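# Restock the wall glove dispenser from the cart

## Task

Take both new glove boxes off the cart and place them into the vacant slots of the glove dispenser mounted on the wall. You may move the cart and the pedal bin. At the end the gripper must have released the boxes and the robot must have backed away from them. If the robot topples or is left leaning, the task fails.

## Robot and tools

Robot: a Hello Robot Stretch 4 with one arm. It has an omni-wheel base, a lift that rides up a mast, an arm that telescopes straight forward, a wrist with yaw, pitch and roll, and a two-finger gripper. It stands about 1.6 m tall, and the base rim lies within 0.23 m of the base origin. A loose object may occasionally get nudged by something other than the robot.

Frames: the base frame sits on the floor under the base centre, with x forward, y left and z up. hand_pose is reported in this frame. It is the point midway between the fingers, 0.015 m back from the tips, and its printed value may be slightly off. With all wrist joints at 0, the hand axes line up with the base axes. Odometry is the base frame as it was when the scene began. base_odometry heading runs from -3.142 to 3.142, positive to the left, and it comes only from wheel turns, so any slip counts as travel.

execute_actions: takes {"actions": [...]} holding either exactly one action or none. An empty list just returns the current state and images. The optional "cameras" list picks from head_camera, head_left_camera, head_right_camera, wrist_camera and all. If it is left out, null or ["all"], every camera is returned; [] returns none. The "pictures" line gives the order of the images. An action contains "base", "joints" or both, plus optional "pace" and "contact_limits". Alternatively it contains only {"end_of_arm": "enable_torque"}, which restarts any wrist or gripper motor that shut itself off. All motions in an action start together.

base: exactly one relative move, measured from where the base last reported itself. translate_m is a straight drive in metres, positive forward, from -2 to 2. strafe_m is a sideways slide in metres, positive left, from -2 to 2. rotate_rad is a turn in place in radians, positive counter-clockwise, from -3.2 to 3.2.

joints: one object of absolute targets keyed by joint name, not offsets. lift_m: 0 to 1.2 m. arm_m: extension, 0 to 0.55 m. wrist_yaw_rad: -1.134 to 4.276; 0 points forward, positive turns left, 3.14 is folded back, and above 3.4 the arm may get in the way. wrist_pitch_rad: -1.117 to 4.259; 0 is level, 1.57 points down. wrist_roll_rad: -1.117 to 4.259; at 0 the fingers are level, and positive turns clockwise as seen from behind the gripper. gripper_m: finger gap, 0 to 0.08 m. A joint target outside its range is clipped and reported. Any other bad value or unknown key rejects the whole call. One action runs for at most 15 s.

pace: "slow", "default" (used if omitted), "fast" or "max". In that order the base drives at up to 0.1/0.3/0.4/0.6 m/s and turns at up to 1/2/3/4 rad/s. With lift_m above 0.2 these limits shrink, reaching 0.3 m/s and 1 rad/s at full height.

contact_limits: {"arm_m": v}, with v from 0 (very gentle) to 0.75 (firm) and 0.5 if omitted. It sets how much force the arm may apply before it halts with contact_stop.

wait: {"seconds": 0 to 10}. The scene keeps running without any new command, and you get the same output as an empty action. zoom_image: {"camera": name, "region": [x0,y0,x1,y1]} in pixels, with (0,0) at the top left and at most 504x504. It returns an enlarged view of that camera's latest full image. finished_scene: {"scene": current scene number}. It is final, and the task must still hold when you call it. A later execute_actions, wait or finished_scene in the same reply is skipped once a stop has been reported.

Cameras: head_camera is at the top of the mast, facing forward and down; turn the base to aim it. head_left_camera and head_right_camera are fisheyes beside it that look more steeply downward and show the base and arm. wrist_camera looks along the fingers, with the fingertips near the bottom of its image.

Results: lidar_m lists 12 distances in metres, one per 30-degree sector. Sector 1 is straight ahead and the rest go counter-clockwise (4 left, 7 back, 10 right). "-" means nothing seen or closer than 0.25 m. The lidar covers roughly 0.15 m up to robot height and may miss glass, thin legs and things behind the robot. wrist_depth_mm is a 7x7 grid of median depths in mm (100 to 2000) starting at the top left; it includes the robot's own body. base_status and joint_status report how each motion ended. "done" for the base means the wheels completed their turns. off_target means the part stopped short and may still be pushing. contact_stop_at_<key> means the part was blocked and then went slack. limit_stop_at_<name> means a built-in limit acted. torque_fault means a wrist or gripper motor went limp. on_its_own lists uncommanded facts, where "held at" is a held target, not the actual position. A joint you leave out of an action may still be driving toward an older target. If turned_by_wheels and turned_by_imu differ by more than about 0.1 rad, the base collided or slipped. base_tilt (degrees, forward and right positive) has a fixed bias of up to about 1.5. motor_effort is given in percent of the maximum, with the peak in brackets; wheel positive means turning right. An effort at rest outside its normal range suggests a load or a push.

Gripping: to grip, command gripper_m below the box width. While it is holding, the reading stays above the command and the gripper effort is nonzero. After a grip, off_target means something is between the fingers. If the effort stays beyond about 50, the gripper faults and may drop the box.

Avoid: tilt over 6 degrees (limit_stop_at_tilt leaves everything slack); driving or turning with more than 1 kg held at arm_m above 0.2, especially fast; strong steady pushes, especially with the gripper high; pressing the gripper into things; dropping, slamming or hard impacts. A pitched-up wrist (below -0.2) combined with roll below -0.4 or above 4 can trigger limit_stop_at_own_body. To unfold at the start, send lift_m 0.4 with wrist_yaw_rad 0.

Each tool is called after ">>>" as a command line: name --argument value for each argument, lists and objects as JSON in quotes; but a table of rows of numbers goes row by row, as --pt "numbers of a row", without its own name.

## Session

>>> execute_actions --actions '[]'

Scene clock: 0.00 s.
base_odometry: x=+0.000 y=+0.000 heading=+0.000 (m, m, rad; odometry frame)
turned_by_wheels: +0.000 (rad since the last result)
turned_by_imu: +0.000 (rad since the last result)
base_tilt: forward=+0.1 right=+0.0 (deg)
lidar_m: 2.20 1.83 2.55 2.22 2.24 1.79 0.90 0.90 1.07 2.12 2.07 2.47
base_status: not commanded
joint_positions: lift_m=+0.213 arm_m=-0.001 wrist_yaw_rad=+3.057 wrist_pitch_rad=+0.001 wrist_roll_rad=+0.018 gripper_m=+0.040
joint_status: not commanded
motor_effort: lift_m=+20 arm_m=-1 wrist_yaw_rad=-1 wrist_pitch_rad=-9 wrist_roll_rad=-2 gripper_m=+0 wheel_0=+0 wheel_1=-1 wheel_2=+0 (%)
hand_pose: x=-0.0345 y=+0.1052 z=+0.3910 quat_wxyz=(+0.043, +0.000, +0.009, +0.999) (m; base frame)
wrist_depth_mm: 148 150 1430 1863 1983 - - / - 149 1078 1756 1921 - - / - 126 202 1808 1983 - - / 108 146 242 1808 1863 - - / 145 991 1098 1808 1983 - - / 946 1008 1078 1464 1808 1921 1756 / 976 1025 111 1118 135 1182 1118
pictures: head_camera, head_left_camera, head_right_camera, wrist_camera
Images, in order (width x height): head_camera 420x560, head_left_camera 420x672, head_right_camera 420x672, wrist_camera 616x392.

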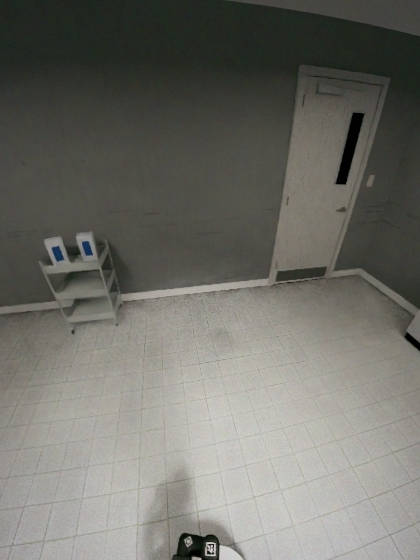

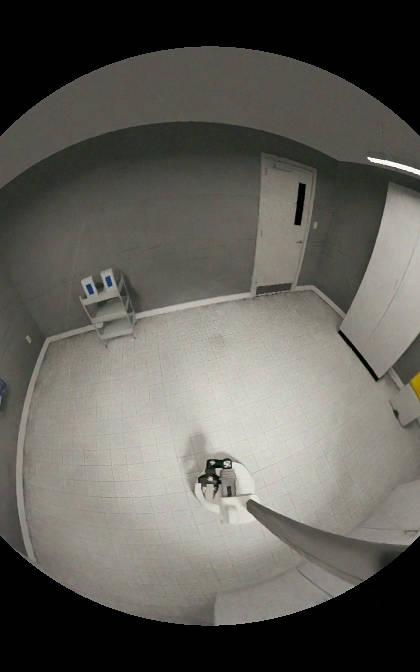

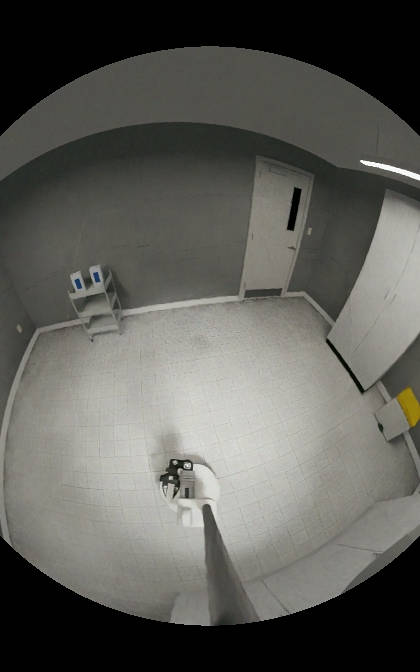

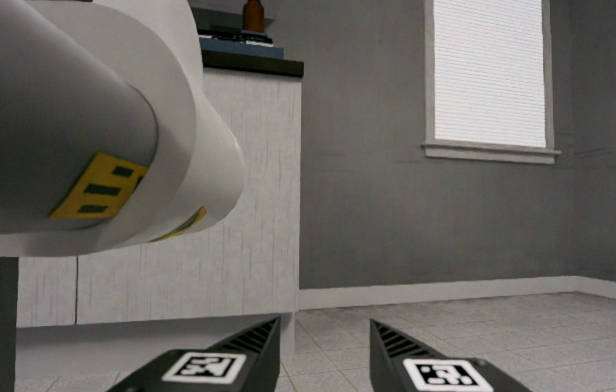

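Something blue on the left wall.

>>> execute_actions --actions '[{"base":{"rotate_rad":1.4},"joints":{"lift_m":0.7,"wrist_yaw_rad":0,"gripper_m":0.08}}]'

Scene clock: 8.07 s.
base_odometry: x=+0.000 y=+0.000 heading=+1.400 (m, m, rad; odometry frame)
turned_by_wheels: +1.400 (rad since the last result)
turned_by_imu: +1.371 (rad since the last result)
base_tilt: forward=+0.1 right=+0.2 (deg)
lidar_m: 2.22 2.20 1.92 0.93 0.92 1.00 1.49 2.06 2.20 2.22 1.84 1.88
base_status: done
joint_positions: lift_m=+0.700 arm_m=-0.001 wrist_yaw_rad=+0.001 wrist_pitch_rad=+0.001 wrist_roll_rad=+0.018 gripper_m=+0.080
joint_status: all done
motor_effort: lift_m=+23(24) arm_m=-1(1) wrist_yaw_rad=-3(8) wrist_pitch_rad=-9(9) wrist_roll_rad=+0(1) gripper_m=+2(1) wheel_0=-1(9) wheel_1=-2(8) wheel_2=-1(9) (%)
hand_pose: x=+0.3827 y=-0.0873 z=+0.8777 quat_wxyz=(+1.000, +0.009, +0.001, +0.000) (m; base frame)
wrist_depth_mm: 1756 1921 - - - - - / 1808 1921 - - - - - / 1808 1983 - - - - - / 1756 1921 - - - - - / 1708 1983 - - - - - / 1756 1863 - - - - - / 1756 110 140 - - 124 1921
pictures: head_camera, head_left_camera, head_right_camera, wrist_camera
Images, in order (width x height): head_camera 420x560, head_left_camera 420x672, head_right_camera 420x672, wrist_camera 616x392.

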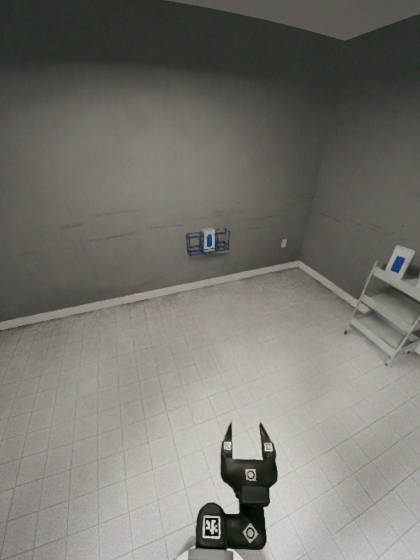

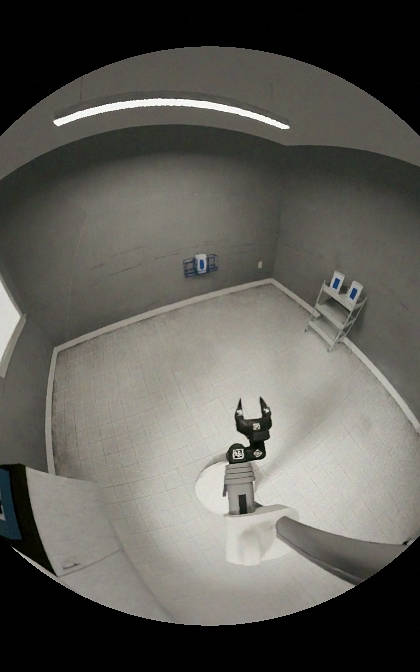

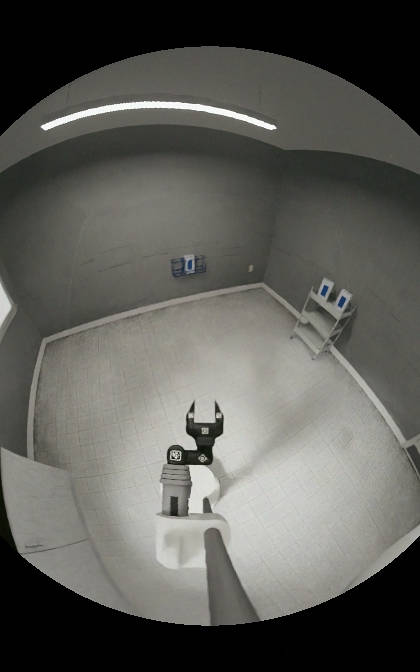

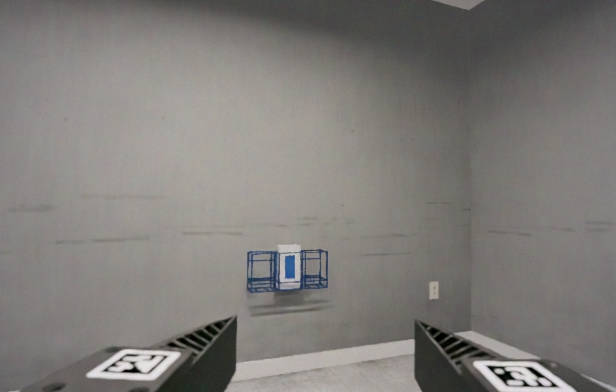

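>>> execute_actions --actions '[{"base":{"rotate_rad":-1.2},"joints":{"lift_m":0.85}}]' --cameras '[]'

>>> execute_actions --actions '[{"base":{"strafe_m":0.75},"pace":"fast"}]' --cameras '[]'

>>> execute_actions --actions '[{"base":{"translate_m":1.0},"pace":"fast"}]'

Scene clock: 18.53 s.
base_odometry: x=+0.000 y=+0.000 heading=+0.201 (m, m, rad; odometry frame)
turned_by_wheels: -1.199 (rad since the last result)
turned_by_imu: -1.175 (rad since the last result)
base_tilt: forward=+0.0 right=+0.0 (deg)
lidar_m: 2.17 1.82 2.24 2.20 2.27 0.95 0.90 0.90 1.25 2.07 2.12 2.33
base_status: done
joint_positions: lift_m=+0.850 arm_m=-0.001 wrist_yaw_rad=+0.000 wrist_pitch_rad=+0.001 wrist_roll_rad=+0.018 gripper_m=+0.080
joint_status: all done
motor_effort: lift_m=+23(23) arm_m=-1(1) wrist_yaw_rad=+0(3) wrist_pitch_rad=-9(9) wrist_roll_rad=-2(0) gripper_m=+3(2) wheel_0=+3(7) wheel_1=+5(8) wheel_2=+2(5) (%)
hand_pose: x=+0.3827 y=-0.0874 z=+1.0277 quat_wxyz=(+1.000, +0.009, +0.001, +0.000) (m; base frame)
wrist_depth_mm: - - - - - - - / - - - - - - - / - - - - - - - / - - - 1983 - - - / - 1983 1983 - - - 1983 / - 1756 - 1983 1983 1921 1921 / - 110 141 1983 1983 124 1983
pictures: none
No camera images: the call's "cameras" was empty. Leave "cameras" out to get every camera's image.

Scene clock: 21.73 s.
base_odometry: x=-0.149 y=+0.735 heading=+0.201 (m, m, rad; odometry frame)
turned_by_wheels: +0.000 (rad since the last result)
turned_by_imu: +0.002 (rad since the last result)
base_tilt: forward=+0.2 right=+0.1 (deg)
lidar_m: 1.72 2.15 1.48 1.45 1.52 1.62 1.55 1.03 1.29 2.80 2.88 2.27
base_status: done
joint_positions: lift_m=+0.850 arm_m=-0.001 wrist_yaw_rad=+0.000 wrist_pitch_rad=+0.001 wrist_roll_rad=+0.018 gripper_m=+0.080
joint_status: not commanded
motor_effort: lift_m=+22(23) arm_m=-1(1) wrist_yaw_rad=-1(1) wrist_pitch_rad=-9(9) wrist_roll_rad=-1(2) gripper_m=+2(2) wheel_0=+1(11) wheel_1=+2(14) wheel_2=+0(2) (%)
hand_pose: x=+0.3827 y=-0.0874 z=+1.0277 quat_wxyz=(+1.000, +0.009, +0.001, +0.000) (m; base frame)
wrist_depth_mm: - - - - - - - / - - - - 1983 - 1921 / - - - 1983 1983 1983 - / - 1983 - 1983 - - 1983 / - - 1983 1983 1983 1983 1921 / 1983 1983 1983 1661 - 1983 1983 / 1921 110 140 1756 1921 124 1983
pictures: none
No camera images: the call's "cameras" was empty. Leave "cameras" out to get every camera's image.

Scene clock: 25.70 s.
base_odometry: x=+0.830 y=+0.935 heading=+0.201 (m, m, rad; odometry frame)
turned_by_wheels: +0.000 (rad since the last result)
turned_by_imu: +0.000 (rad since the last result)
base_tilt: forward=+0.1 right=+0.0 (deg)
lidar_m: 0.73 0.76 1.57 1.40 1.46 2.09 1.98 2.00 2.66 2.77 1.73 1.22
base_status: done
joint_positions: lift_m=+0.850 arm_m=-0.001 wrist_yaw_rad=+0.000 wrist_pitch_rad=+0.001 wrist_roll_rad=+0.018 gripper_m=+0.080
joint_status: not commanded
motor_effort: lift_m=+22(22) arm_m=-1(1) wrist_yaw_rad=-1(0) wrist_pitch_rad=-9(9) wrist_roll_rad=-2(1) gripper_m=+2(1) wheel_0=+1(9) wheel_1=+4(9) wheel_2=+0(9) (%)
hand_pose: x=+0.3827 y=-0.0874 z=+1.0277 quat_wxyz=(+1.000, +0.009, +0.001, +0.000) (m; base frame)
wrist_depth_mm: 976 1008 1008 1008 1008 991 991 / 1008 976 991 991 1008 991 991 / 991 991 991 991 976 991 991 / 1008 976 946 991 976 960 976 / 991 991 976 976 960 991 960 / 991 976 976 976 976 976 960 / 960 110 140 683 960 124 960
pictures: head_camera, head_left_camera, head_right_camera, wrist_camera
Images, in order (width x height): head_camera 420x560, head_left_camera 420x672, head_right_camera 420x672, wrist_camera 616x392.

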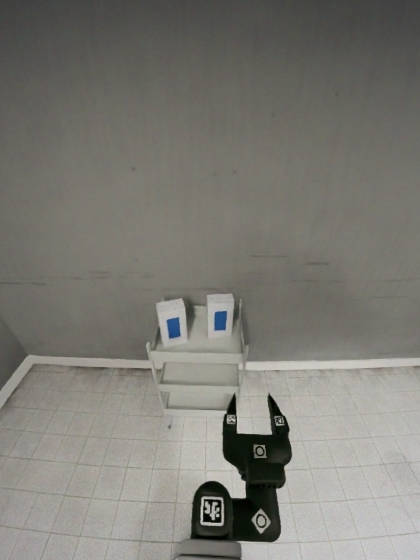

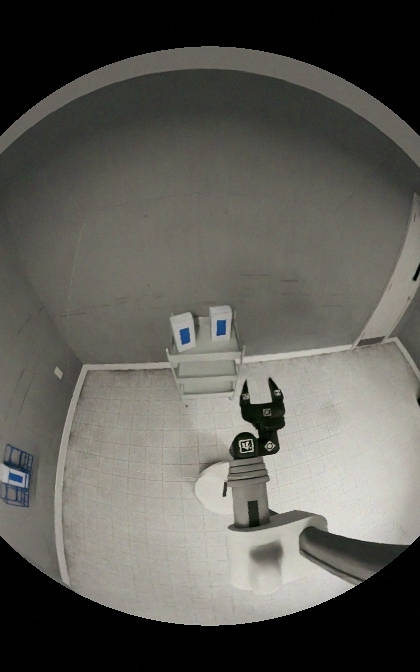

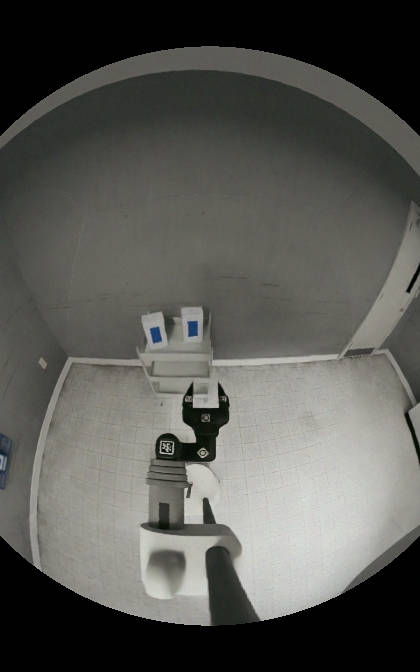

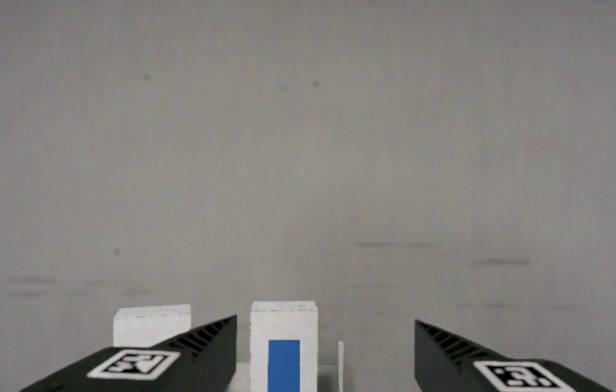

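>>> execute_actions --actions '[{"base":{"translate_m":0.3},"joints":{"lift_m":1.15,"wrist_pitch_rad":1.57,"wrist_roll_rad":1.57,"arm_m":0.3}}]'

>>> zoom_image --camera "head_left_camera" --region '[0,420,120,600]'

Scene clock: 36.80 s.
base_odometry: x=+1.124 y=+0.995 heading=+0.202 (m, m, rad; odometry frame)
turned_by_wheels: +0.001 (rad since the last result)
turned_by_imu: +0.000 (rad since the last result)
base_tilt: forward=+0.0 right=+0.0 (deg)
lidar_m: 0.44 0.45 1.21 1.47 1.45 2.09 2.29 2.32 2.89 2.78 1.30 0.47
base_status: done
joint_positions: lift_m=+1.150 arm_m=+0.299 wrist_yaw_rad=+0.000 wrist_pitch_rad=+1.569 wrist_roll_rad=+1.570 gripper_m=+0.080
joint_status: all done
motor_effort: lift_m=+22(24) arm_m=+7(8) wrist_yaw_rad=+0(2) wrist_pitch_rad=+1(8) wrist_roll_rad=-1(7) gripper_m=+2(2) wheel_0=+3(7) wheel_1=+4(10) wheel_2=-1(13) (%)
hand_pose: x=+0.4701 y=-0.0874 z=+1.1154 quat_wxyz=(+0.501, +0.500, +0.500, -0.499) (m; base frame)
wrist_depth_mm: 559 820 1336 1336 1336 1255 1281 / 564 831 1336 1308 1308 1281 1281 / 569 809 1308 1281 1308 1229 1281 / 564 778 1281 1255 1281 1255 1255 / 559 621 609 609 1281 1025 1025 / 564 370 480 591 1255 1042 1229 / 559 110 141 597 1255 125 1229
pictures: head_camera, head_left_camera, head_right_camera, wrist_camera
Images, in order (width x height): head_camera 420x560, head_left_camera 420x672, head_right_camera 420x672, wrist_camera 616x392.

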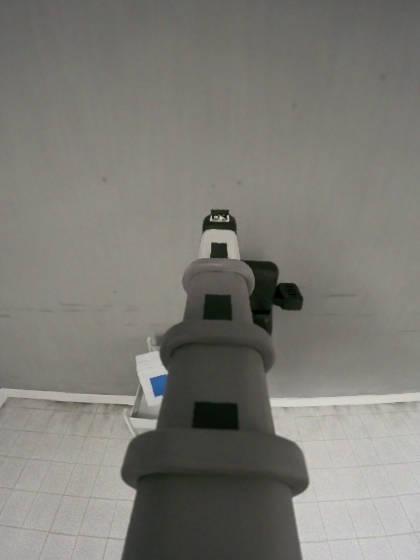

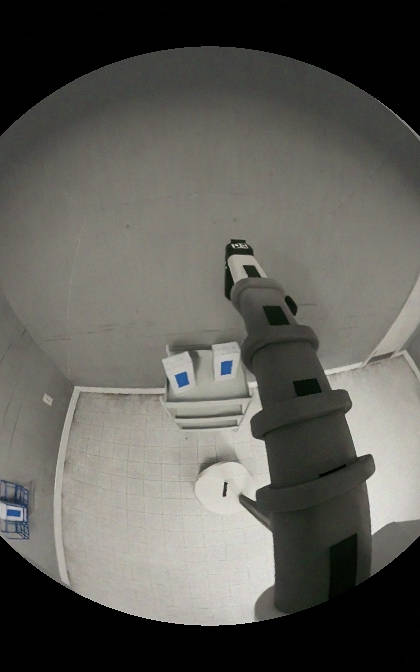

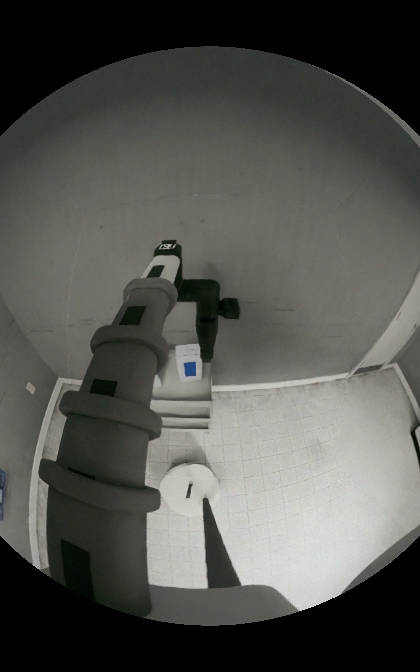

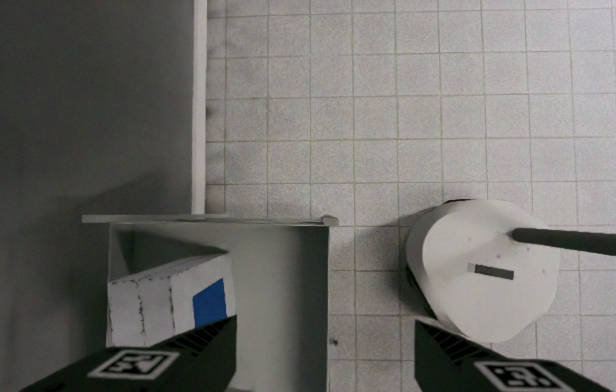

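Region (0, 420, 120, 600) of head_left_camera's 420x672 image, scaled by 2.800, with more detail than that image has.

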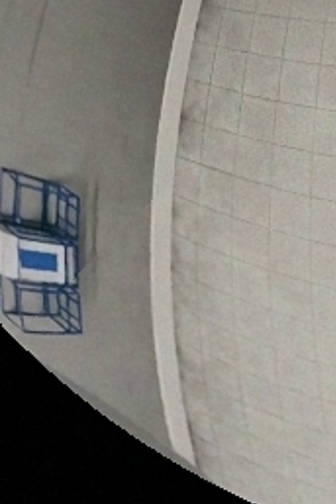

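>>> execute_actions --actions '[{"base":{"strafe_m":0.09},"joints":{"arm_m":0.473,"lift_m":1.04}}]' --cameras '["wrist_camera","head_right_camera"]'

Scene clock: 45.37 s.
base_odometry: x=+1.106 y=+1.083 heading=+0.202 (m, m, rad; odometry frame)
turned_by_wheels: +0.000 (rad since the last result)
turned_by_imu: +0.000 (rad since the last result)
base_tilt: forward=+0.0 right=+0.1 (deg)
lidar_m: 0.44 0.46 1.21 1.41 1.40 1.97 2.30 2.33 2.98 2.87 1.30 0.46
base_status: done
joint_positions: lift_m=+1.040 arm_m=+0.472 wrist_yaw_rad=+0.000 wrist_pitch_rad=+1.570 wrist_roll_rad=+1.570 gripper_m=+0.080
joint_status: all done
motor_effort: lift_m=+17(21) arm_m=+7(8) wrist_yaw_rad=-1(0) wrist_pitch_rad=+0(1) wrist_roll_rad=-1(1) gripper_m=+2(2) wheel_0=+0(9) wheel_1=+3(13) wheel_2=+0(2) (%)
hand_pose: x=+0.6429 y=-0.0874 z=+1.0058 quat_wxyz=(+0.501, +0.500, +0.500, -0.499) (m; base frame)
wrist_depth_mm: 334 488 917 1182 1182 1182 1160 / 330 492 917 1160 1182 1160 1160 / 332 492 820 1205 1182 1160 1160 / 332 496 500 257 492 488 1160 / 332 488 496 255 488 488 946 / 330 492 500 253 484 484 904 / 330 110 141 252 466 125 917
pictures: head_right_camera, wrist_camera
Images, in order (width x height): head_right_camera 420x672, wrist_camera 616x392.

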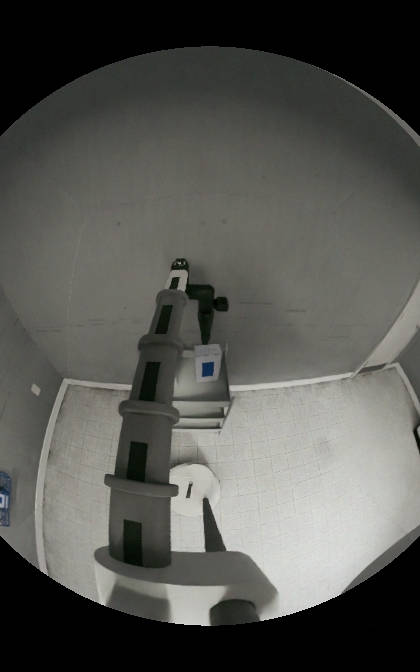

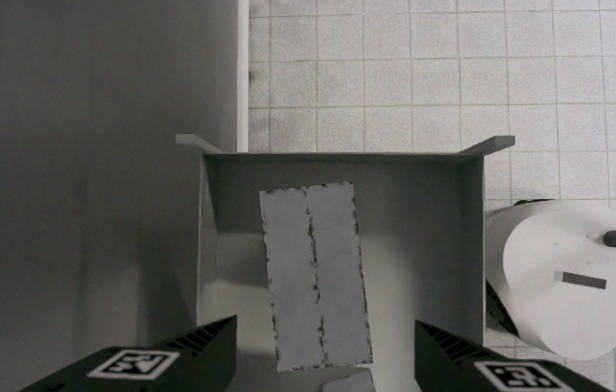

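>>> execute_actions --actions '[{"joints":{"arm_m":0.476,"lift_m":0.99,"wrist_roll_rad":1.48}}]' --cameras '["wrist_camera"]'

Scene clock: 53.47 s.
base_odometry: x=+1.106 y=+1.083 heading=+0.202 (m, m, rad; odometry frame)
turned_by_wheels: +0.000 (rad since the last result)
turned_by_imu: +0.000 (rad since the last result)
base_tilt: forward=+0.0 right=+0.2 (deg)
lidar_m: 0.43 0.46 1.21 1.41 1.38 1.97 2.31 2.31 2.99 2.86 1.28 0.47
base_status: not commanded
joint_positions: lift_m=+0.990 arm_m=+0.475 wrist_yaw_rad=+0.000 wrist_pitch_rad=+1.570 wrist_roll_rad=+1.480 gripper_m=+0.080
joint_status: all done
motor_effort: lift_m=+17(18) arm_m=+7(8) wrist_yaw_rad=-2(0) wrist_pitch_rad=+0(1) wrist_roll_rad=-3(8) gripper_m=+2(1) wheel_0=+0(0) wheel_1=+3(3) wheel_2=+0(0) (%)
hand_pose: x=+0.6459 y=-0.0874 z=+0.9558 quat_wxyz=(+0.522, +0.477, +0.522, -0.477) (m; base frame)
wrist_depth_mm: 307 439 759 1160 1160 1118 1138 / 312 445 809 1138 1138 1098 1118 / 317 455 455 1098 1118 1098 1098 / 322 469 449 206 439 436 1098 / 327 484 442 204 433 430 878 / 332 492 442 203 433 430 854 / 334 110 140 201 201 124 854
pictures: wrist_camera
Images, in order (width x height): wrist_camera 616x392.

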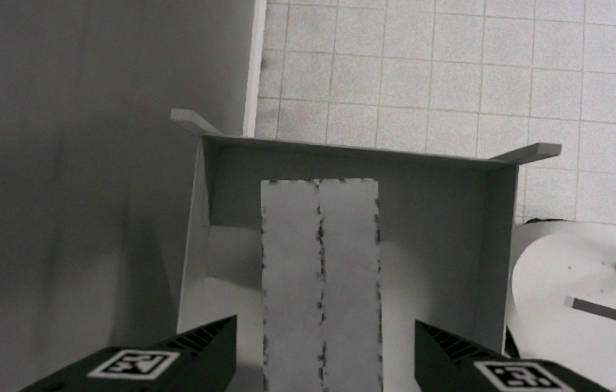

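>>> execute_actions --actions '[{"joints":{"lift_m":0.94}}]' --cameras '["wrist_camera"]'

>>> execute_actions --actions '[{"joints":{"gripper_m":0.045}}]' --cameras '[]'

>>> execute_actions --actions '[{"joints":{"lift_m":1.06}}]' --cameras '["wrist_camera","head_right_camera"]'

Scene clock: 60.40 s.
base_odometry: x=+1.106 y=+1.083 heading=+0.202 (m, m, rad; odometry frame)
turned_by_wheels: +0.000 (rad since the last result)
turned_by_imu: +0.000 (rad since the last result)
base_tilt: forward=+0.0 right=+0.0 (deg)
lidar_m: 0.45 0.46 1.23 1.41 1.38 1.97 2.31 2.33 2.99 2.86 1.28 0.48
base_status: not commanded
joint_positions: lift_m=+0.940 arm_m=+0.475 wrist_yaw_rad=+0.000 wrist_pitch_rad=+1.570 wrist_roll_rad=+1.480 gripper_m=+0.080
joint_status: all done
motor_effort: lift_m=+17(16) arm_m=+7(7) wrist_yaw_rad=+0(0) wrist_pitch_rad=+0(1) wrist_roll_rad=-3(3) gripper_m=+1(1) wheel_0=+0(0) wheel_1=+3(3) wheel_2=+0(0) (%)
hand_pose: x=+0.6459 y=-0.0874 z=+0.9058 quat_wxyz=(+0.522, +0.477, +0.522, -0.477) (m; base frame)
wrist_depth_mm: 307 436 759 1098 1078 1060 1060 / 312 427 798 1098 1078 1060 1060 / 315 455 399 397 394 1060 1008 / 324 469 384 156 155 387 1042 / 329 452 397 154 154 387 820 / 334 459 377 153 153 382 809 / 336 110 140 152 151 124 798
pictures: wrist_camera
Images, in order (width x height): wrist_camera 616x392.

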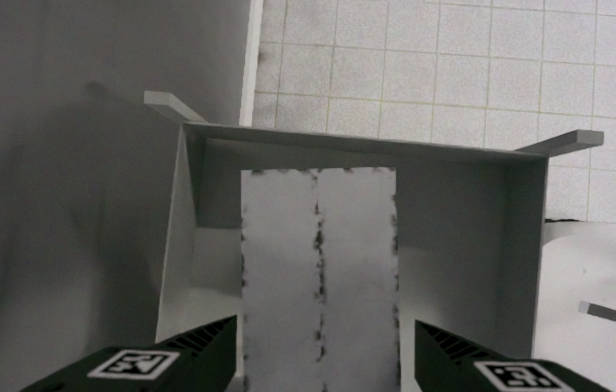

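Scene clock: 61.40 s.
base_odometry: x=+1.106 y=+1.083 heading=+0.202 (m, m, rad; odometry frame)
turned_by_wheels: +0.000 (rad since the last result)
turned_by_imu: +0.000 (rad since the last result)
base_tilt: forward=+0.0 right=+0.2 (deg)
lidar_m: 0.44 0.46 1.20 1.39 1.37 1.97 2.30 2.31 2.97 2.85 1.29 0.48
base_status: not commanded
joint_positions: lift_m=+0.940 arm_m=+0.475 wrist_yaw_rad=+0.000 wrist_pitch_rad=+1.570 wrist_roll_rad=+1.480 gripper_m=+0.057
joint_status: gripper_m off_target (ended at +0.057, target +0.045)
on_its_own: gripper_m is held at +0.054, not at your +0.045, by its contact guard: the fingers met something
motor_effort: lift_m=+17(17) arm_m=+6(7) wrist_yaw_rad=+0(1) wrist_pitch_rad=+0(0) wrist_roll_rad=-2(3) gripper_m=-22(21) wheel_0=+0(0) wheel_1=+3(3) wheel_2=+0(0) (%)
hand_pose: x=+0.6460 y=-0.0874 z=+0.9058 quat_wxyz=(+0.522, +0.477, +0.522, -0.477) (m; base frame)
wrist_depth_mm: 306 439 778 1078 1078 1078 1060 / 310 424 798 1098 1060 1060 1060 / 315 452 399 399 397 1060 1042 / 320 469 384 156 155 389 1025 / 327 449 394 154 154 387 820 / 332 455 392 154 153 382 820 / 338 418 132 153 147 330 820
pictures: none
No camera images: the call's "cameras" was empty. Leave "cameras" out to get every camera's image.

Scene clock: 62.93 s.
base_odometry: x=+1.106 y=+1.083 heading=+0.202 (m, m, rad; odometry frame)
turned_by_wheels: +0.000 (rad since the last result)
turned_by_imu: +0.000 (rad since the last result)
base_tilt: forward=+0.0 right=+0.2 (deg)
lidar_m: 0.44 0.47 1.22 1.41 1.38 1.99 2.31 2.33 2.98 2.86 1.29 0.48
base_status: not commanded
joint_positions: lift_m=+1.060 arm_m=+0.475 wrist_yaw_rad=+0.000 wrist_pitch_rad=+1.570 wrist_roll_rad=+1.480 gripper_m=+0.057
joint_status: all done
on_its_own: gripper_m is held at +0.054, not at your +0.045, by its contact guard: the fingers met something
motor_effort: lift_m=+25(27) arm_m=+6(7) wrist_yaw_rad=-1(1) wrist_pitch_rad=+0(0) wrist_roll_rad=-2(4) gripper_m=-22(21) wheel_0=+0(0) wheel_1=+3(3) wheel_2=+0(0) (%)
hand_pose: x=+0.6460 y=-0.0874 z=+1.0252 quat_wxyz=(+0.522, +0.477, +0.522, -0.477) (m; base frame)
wrist_depth_mm: 307 439 768 1205 1182 1205 1205 / 312 452 809 1229 1205 1182 1182 / 319 462 676 1205 1205 1160 1138 / 320 473 521 161 160 508 1160 / 329 484 517 158 158 960 946 / 332 496 504 156 155 960 917 / 340 415 132 153 147 433 931
pictures: head_right_camera, wrist_camera
Images, in order (width x height): head_right_camera 420x672, wrist_camera 616x392.

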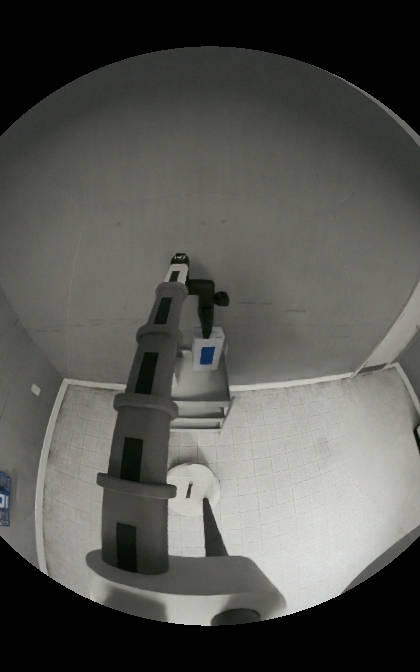

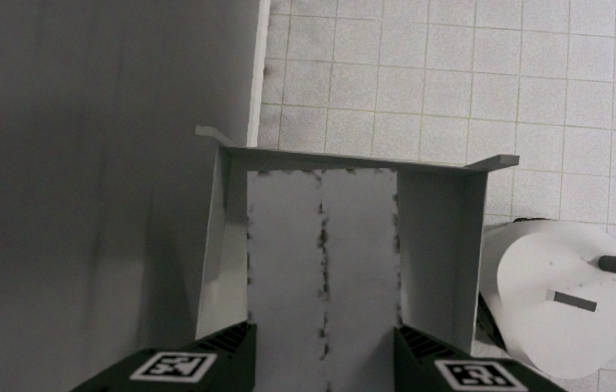

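>>> execute_actions --actions '[{"base":{"translate_m":-0.5},"joints":{"arm_m":0.15,"wrist_roll_rad":1.57}}]' --cameras '[]'

>>> execute_actions --actions '[{"base":{"rotate_rad":1.6},"pace":"slow"}]' --cameras '[]'

>>> execute_actions --actions '[{"base":{"translate_m":0.7}}]'

Scene clock: 73.47 s.
base_odometry: x=+0.616 y=+0.983 heading=+0.201 (m, m, rad; odometry frame)
turned_by_wheels: +0.000 (rad since the last result)
turned_by_imu: -0.001 (rad since the last result)
base_tilt: forward=+0.0 right=+0.1 (deg)
lidar_m: 0.28 1.41 1.46 1.28 1.43 1.96 2.13 1.82 2.43 2.83 1.99 0.28
base_status: done
joint_positions: lift_m=+1.060 arm_m=+0.151 wrist_yaw_rad=+0.000 wrist_pitch_rad=+1.570 wrist_roll_rad=+1.570 gripper_m=+0.057
joint_status: all done
on_its_own: gripper_m is held at +0.054, not at your +0.045, by its contact guard: the fingers met something
motor_effort: lift_m=+25(25) arm_m=-6(6) wrist_yaw_rad=-2(1) wrist_pitch_rad=-2(3) wrist_roll_rad=-1(4) gripper_m=-22(22) wheel_0=-1(8) wheel_1=-4(10) wheel_2=+0(8) (%)
hand_pose: x=+0.3221 y=-0.0874 z=+1.0252 quat_wxyz=(+0.500, +0.500, +0.500, -0.500) (m; base frame)
wrist_depth_mm: 1281 1255 1229 1205 1205 1182 1182 / 1229 1255 1255 1205 1182 1160 1138 / 1255 1205 1205 1229 1205 1182 1160 / 904 1229 1182 162 162 1160 1160 / 1060 1229 1182 159 159 946 1160 / 1042 1182 1182 156 156 931 1160 / 1205 1205 132 153 147 946 1118
pictures: none
No camera images: the call's "cameras" was empty. Leave "cameras" out to get every camera's image.

Scene clock: 76.33 s.
base_odometry: x=+0.616 y=+0.983 heading=+1.801 (m, m, rad; odometry frame)
turned_by_wheels: +1.599 (rad since the last result)
turned_by_imu: +1.566 (rad since the last result)
base_tilt: forward=+0.2 right=+0.1 (deg)
lidar_m: 0.26 1.43 1.96 1.87 1.80 2.47 2.90 1.97 1.42 0.93 1.42 0.28
base_status: done
joint_positions: lift_m=+1.060 arm_m=+0.151 wrist_yaw_rad=+0.000 wrist_pitch_rad=+1.570 wrist_roll_rad=+1.570 gripper_m=+0.057
joint_status: not commanded
on_its_own: gripper_m is held at +0.054, not at your +0.045, by its contact guard: the fingers met something
motor_effort: lift_m=+25(25) arm_m=-6(6) wrist_yaw_rad=+0(1) wrist_pitch_rad=-1(2) wrist_roll_rad=-1(2) gripper_m=-21(22) wheel_0=-3(4) wheel_1=-5(9) wheel_2=-3(9) (%)
hand_pose: x=+0.3222 y=-0.0874 z=+1.0252 quat_wxyz=(+0.500, +0.500, +0.500, -0.500) (m; base frame)
wrist_depth_mm: 1255 1229 1229 1205 1229 1182 1205 / 1255 1229 1229 1229 1182 1205 1182 / 1255 1205 1205 1205 1182 1182 1182 / 1255 1229 1229 158 158 1182 1138 / 1205 1205 1182 157 156 946 1160 / 1205 1205 1205 155 154 960 1160 / 1205 1205 133 153 147 946 1138
pictures: none
No camera images: the call's "cameras" was empty. Leave "cameras" out to get every camera's image.

Scene clock: 80.17 s.
base_odometry: x=+0.457 y=+1.664 heading=+1.801 (m, m, rad; odometry frame)
turned_by_wheels: +0.000 (rad since the last result)
turned_by_imu: +0.000 (rad since the last result)
base_tilt: forward=+0.1 right=+0.1 (deg)
lidar_m: 0.27 0.63 0.99 2.34 2.13 2.47 3.78 1.35 1.03 1.36 1.01 0.29
base_status: done
joint_positions: lift_m=+1.060 arm_m=+0.151 wrist_yaw_rad=+0.000 wrist_pitch_rad=+1.570 wrist_roll_rad=+1.570 gripper_m=+0.057
joint_status: not commanded
on_its_own: gripper_m is held at +0.054, not at your +0.045, by its contact guard: the fingers met something
motor_effort: lift_m=+24(25) arm_m=-6(6) wrist_yaw_rad=+1(0) wrist_pitch_rad=+0(0) wrist_roll_rad=+1(2) gripper_m=-21(22) wheel_0=+1(6) wheel_1=+5(9) wheel_2=-1(8) (%)
hand_pose: x=+0.3222 y=-0.0874 z=+1.0252 quat_wxyz=(+0.500, +0.500, +0.500, -0.500) (m; base frame)
wrist_depth_mm: 517 750 1229 1205 1205 1205 1205 / 517 750 1229 1205 1160 1182 1182 / 517 750 1205 1182 1205 1182 1160 / 521 699 1205 160 160 1138 1138 / 488 654 1182 158 158 946 1138 / 449 609 1118 155 155 946 1138 / 449 512 132 153 147 946 1138
pictures: head_camera, head_left_camera, head_right_camera, wrist_camera
Images, in order (width x height): head_camera 420x560, head_left_camera 420x672, head_right_camera 420x672, wrist_camera 616x392.

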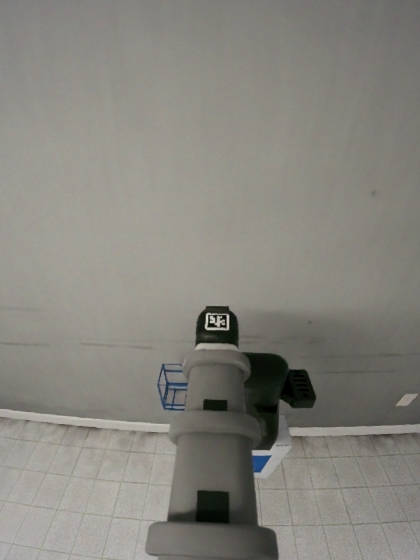

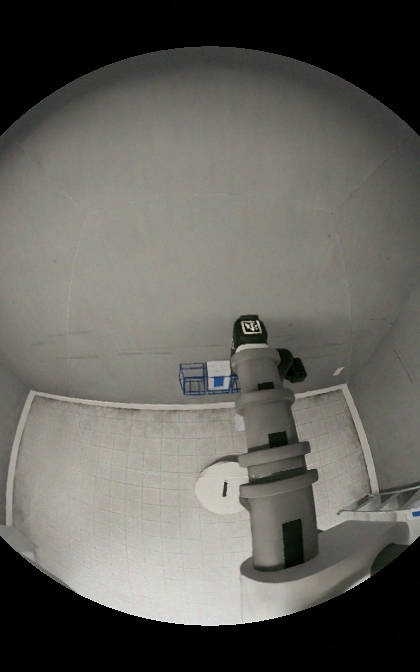

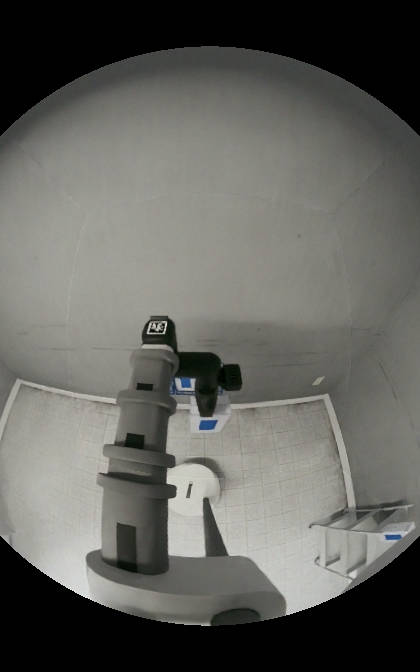

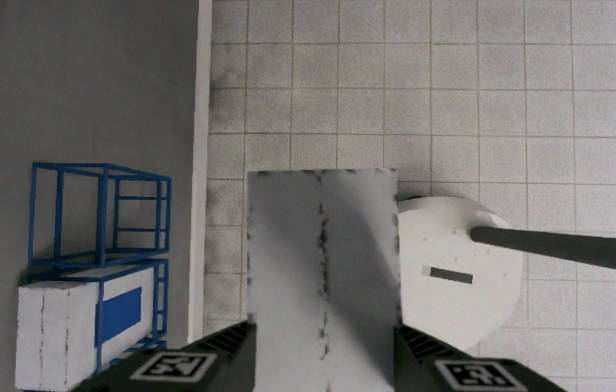

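>>> execute_actions --actions '[{"base":{"strafe_m":-0.022},"joints":{"arm_m":0.42,"lift_m":1.0}}]' --cameras '["wrist_camera","head_right_camera"]'

Scene clock: 89.67 s.
base_odometry: x=+0.478 y=+1.669 heading=+1.801 (m, m, rad; odometry frame)
turned_by_wheels: +0.000 (rad since the last result)
turned_by_imu: -0.001 (rad since the last result)
base_tilt: forward=+0.1 right=+0.1 (deg)
lidar_m: 0.54 0.60 0.98 2.38 2.15 2.52 3.79 1.31 1.04 1.33 1.01 0.55
base_status: done
joint_positions: lift_m=+1.000 arm_m=+0.419 wrist_yaw_rad=+0.000 wrist_pitch_rad=+1.570 wrist_roll_rad=+1.570 gripper_m=+0.057
joint_status: all done
on_its_own: gripper_m is held at +0.054, not at your +0.045, by its contact guard: the fingers met something
motor_effort: lift_m=+20(23) arm_m=+7(7) wrist_yaw_rad=-2(1) wrist_pitch_rad=+0(2) wrist_roll_rad=-1(0) gripper_m=-21(21) wheel_0=+0(11) wheel_1=-3(11) wheel_2=+0(1) (%)
hand_pose: x=+0.5900 y=-0.0874 z=+0.9655 quat_wxyz=(+0.501, +0.500, +0.500, -0.499) (m; base frame)
wrist_depth_mm: 165 241 439 1138 1138 1118 1118 / 166 243 449 1118 1118 1118 1118 / 167 244 449 1138 1160 1118 1118 / 167 246 404 159 158 1098 1098 / 168 247 410 157 157 904 866 / 168 248 375 155 154 931 854 / 168 206 132 153 147 917 891
pictures: head_right_camera, wrist_camera
Images, in order (width x height): head_right_camera 420x672, wrist_camera 616x392.

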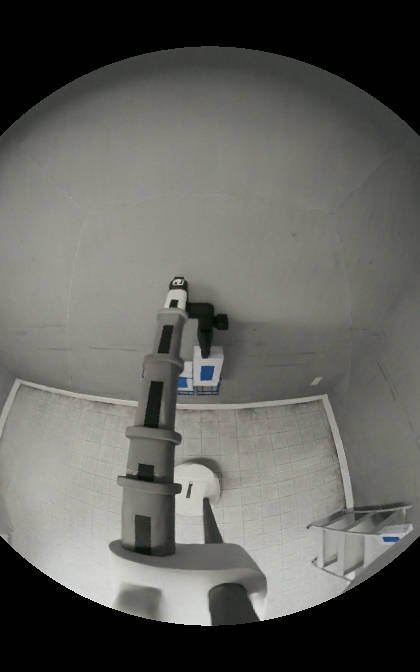

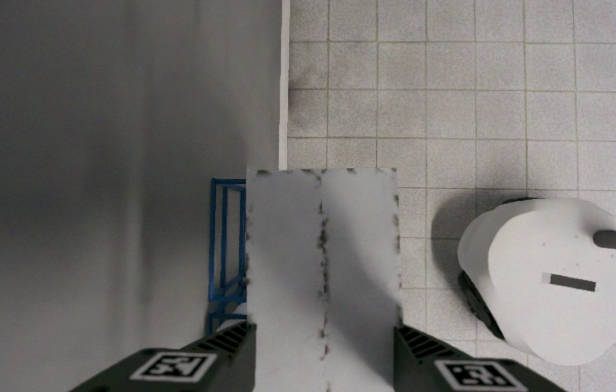

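>>> execute_actions --actions '[{"joints":{"arm_m":0.482},"pace":"slow","contact_limits":{"arm_m":0.2}}]' --cameras '["wrist_camera","head_right_camera"]'

>>> execute_actions --actions '[{"joints":{"lift_m":0.92},"pace":"slow"}]' --cameras '["wrist_camera","head_right_camera"]'

>>> zoom_image --camera "head_right_camera" --region '[140,300,260,420]'

Scene clock: 101.70 s.
base_odometry: x=+0.478 y=+1.669 heading=+1.801 (m, m, rad; odometry frame)
turned_by_wheels: +0.000 (rad since the last result)
turned_by_imu: +0.000 (rad since the last result)
base_tilt: forward=+0.0 right=+0.0 (deg)
lidar_m: 0.58 0.62 1.00 2.36 2.14 2.54 3.78 1.31 1.04 1.34 1.02 0.61
base_status: not commanded
joint_positions: lift_m=+1.000 arm_m=+0.480 wrist_yaw_rad=-0.005 wrist_pitch_rad=+1.577 wrist_roll_rad=+1.569 gripper_m=+0.057
joint_status: all done
on_its_own: gripper_m is held at +0.054, not at your +0.045, by its contact guard: the fingers met something; wrist_yaw_rad is at rest, and its effort (+15) is outside its rest range (-13 to +13)
motor_effort: lift_m=+20(20) arm_m=+12(12) wrist_yaw_rad=+15(16) wrist_pitch_rad=-22(21) wrist_roll_rad=+2(1) gripper_m=-20(22) wheel_0=+1(1) wheel_1=-3(3) wheel_2=-1(2) (%)
contact_limits: arm_m 0.2
hand_pose: x=+0.6490 y=-0.0874 z=+0.9656 quat_wxyz=(+0.497, +0.499, +0.501, -0.503) (m; base frame)
wrist_depth_mm: - 133 249 1160 1118 1118 1118 / - 134 251 1138 1138 1118 1138 / 103 135 252 1138 1138 1138 1118 / 103 135 227 161 161 1098 1098 / 104 135 227 159 158 1025 878 / 104 135 206 156 155 1118 866 / 101 113 132 153 147 1118 1098
pictures: head_right_camera, wrist_camera
Images, in order (width x height): head_right_camera 420x672, wrist_camera 616x392.

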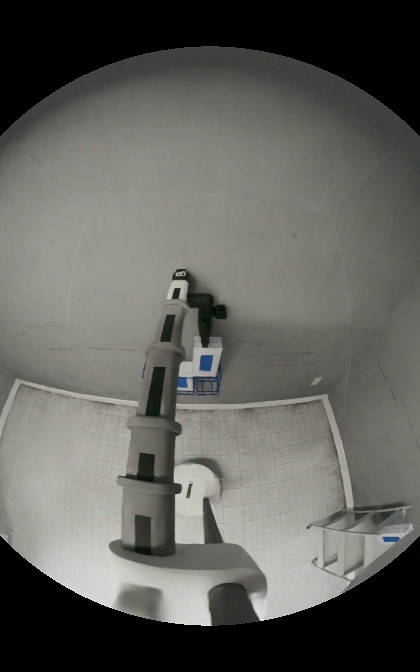

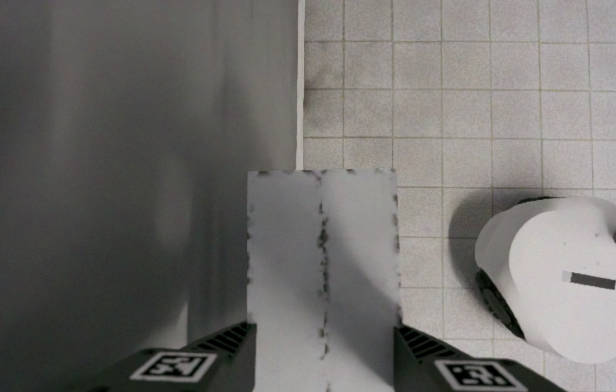

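Scene clock: 103.23 s.
base_odometry: x=+0.478 y=+1.669 heading=+1.800 (m, m, rad; odometry frame)
turned_by_wheels: +0.000 (rad since the last result)
turned_by_imu: -0.012 (rad since the last result)
base_tilt: forward=+0.1 right=-0.1 (deg)
lidar_m: 0.59 0.64 0.98 2.37 2.14 2.51 3.80 1.94 1.03 1.34 1.04 0.64
base_status: not commanded
joint_positions: lift_m=+0.941 arm_m=+0.481 wrist_yaw_rad=-0.008 wrist_pitch_rad=+1.581 wrist_roll_rad=+1.569 gripper_m=+0.059
joint_status: lift_m contact_stop (moved -0.059 of -0.080)
on_its_own: gripper_m is held at +0.054, not at your +0.045, by its contact guard: the fingers met something; lift_m is slack since a contact_stop (your +0.920 is given up); wrist_yaw_rad is at rest, and its effort (+24) is outside its rest range (-13 to +13); wrist_pitch_rad is at rest, and its effort (-33) is outside its rest range (-23 to +23)
motor_effort: lift_m=+17(19) arm_m=+8(12) wrist_yaw_rad=+24(33) wrist_pitch_rad=-33(46) wrist_roll_rad=+2(11) gripper_m=-38(39) wheel_0=+2(3) wheel_1=+3(3) wheel_2=-11(11) (%)
hand_pose: x=+0.6486 y=-0.0874 z=+0.9067 quat_wxyz=(+0.496, +0.499, +0.501, -0.504) (m; base frame)
wrist_depth_mm: 105 138 259 1098 1042 1060 1078 / 105 137 260 1078 1118 1060 1060 / 105 138 232 699 1078 1078 1042 / 105 137 207 143 144 1060 1042 / 105 137 205 138 138 1060 831 / 105 136 204 132 133 1025 831 / 102 113 127 129 128 1025 854
pictures: head_right_camera, wrist_camera
Images, in order (width x height): head_right_camera 420x672, wrist_camera 616x392.

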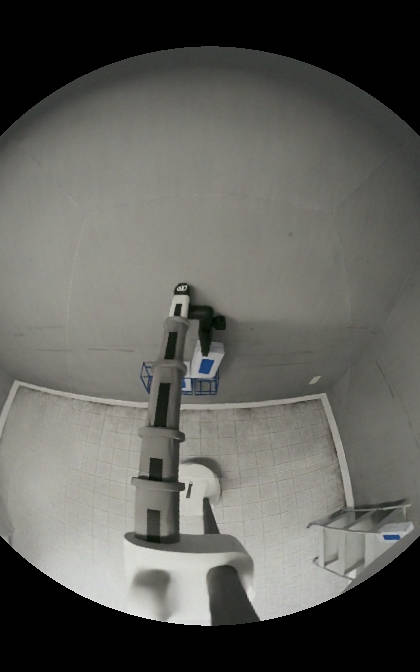

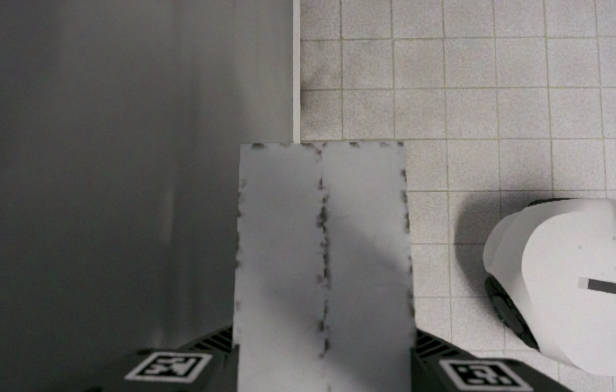

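Region (140, 300, 260, 420) of head_right_camera's 420x672 image, scaled by 4.200, with more detail than that image has.

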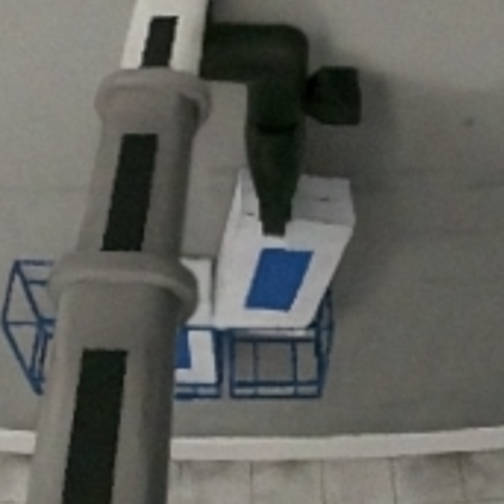

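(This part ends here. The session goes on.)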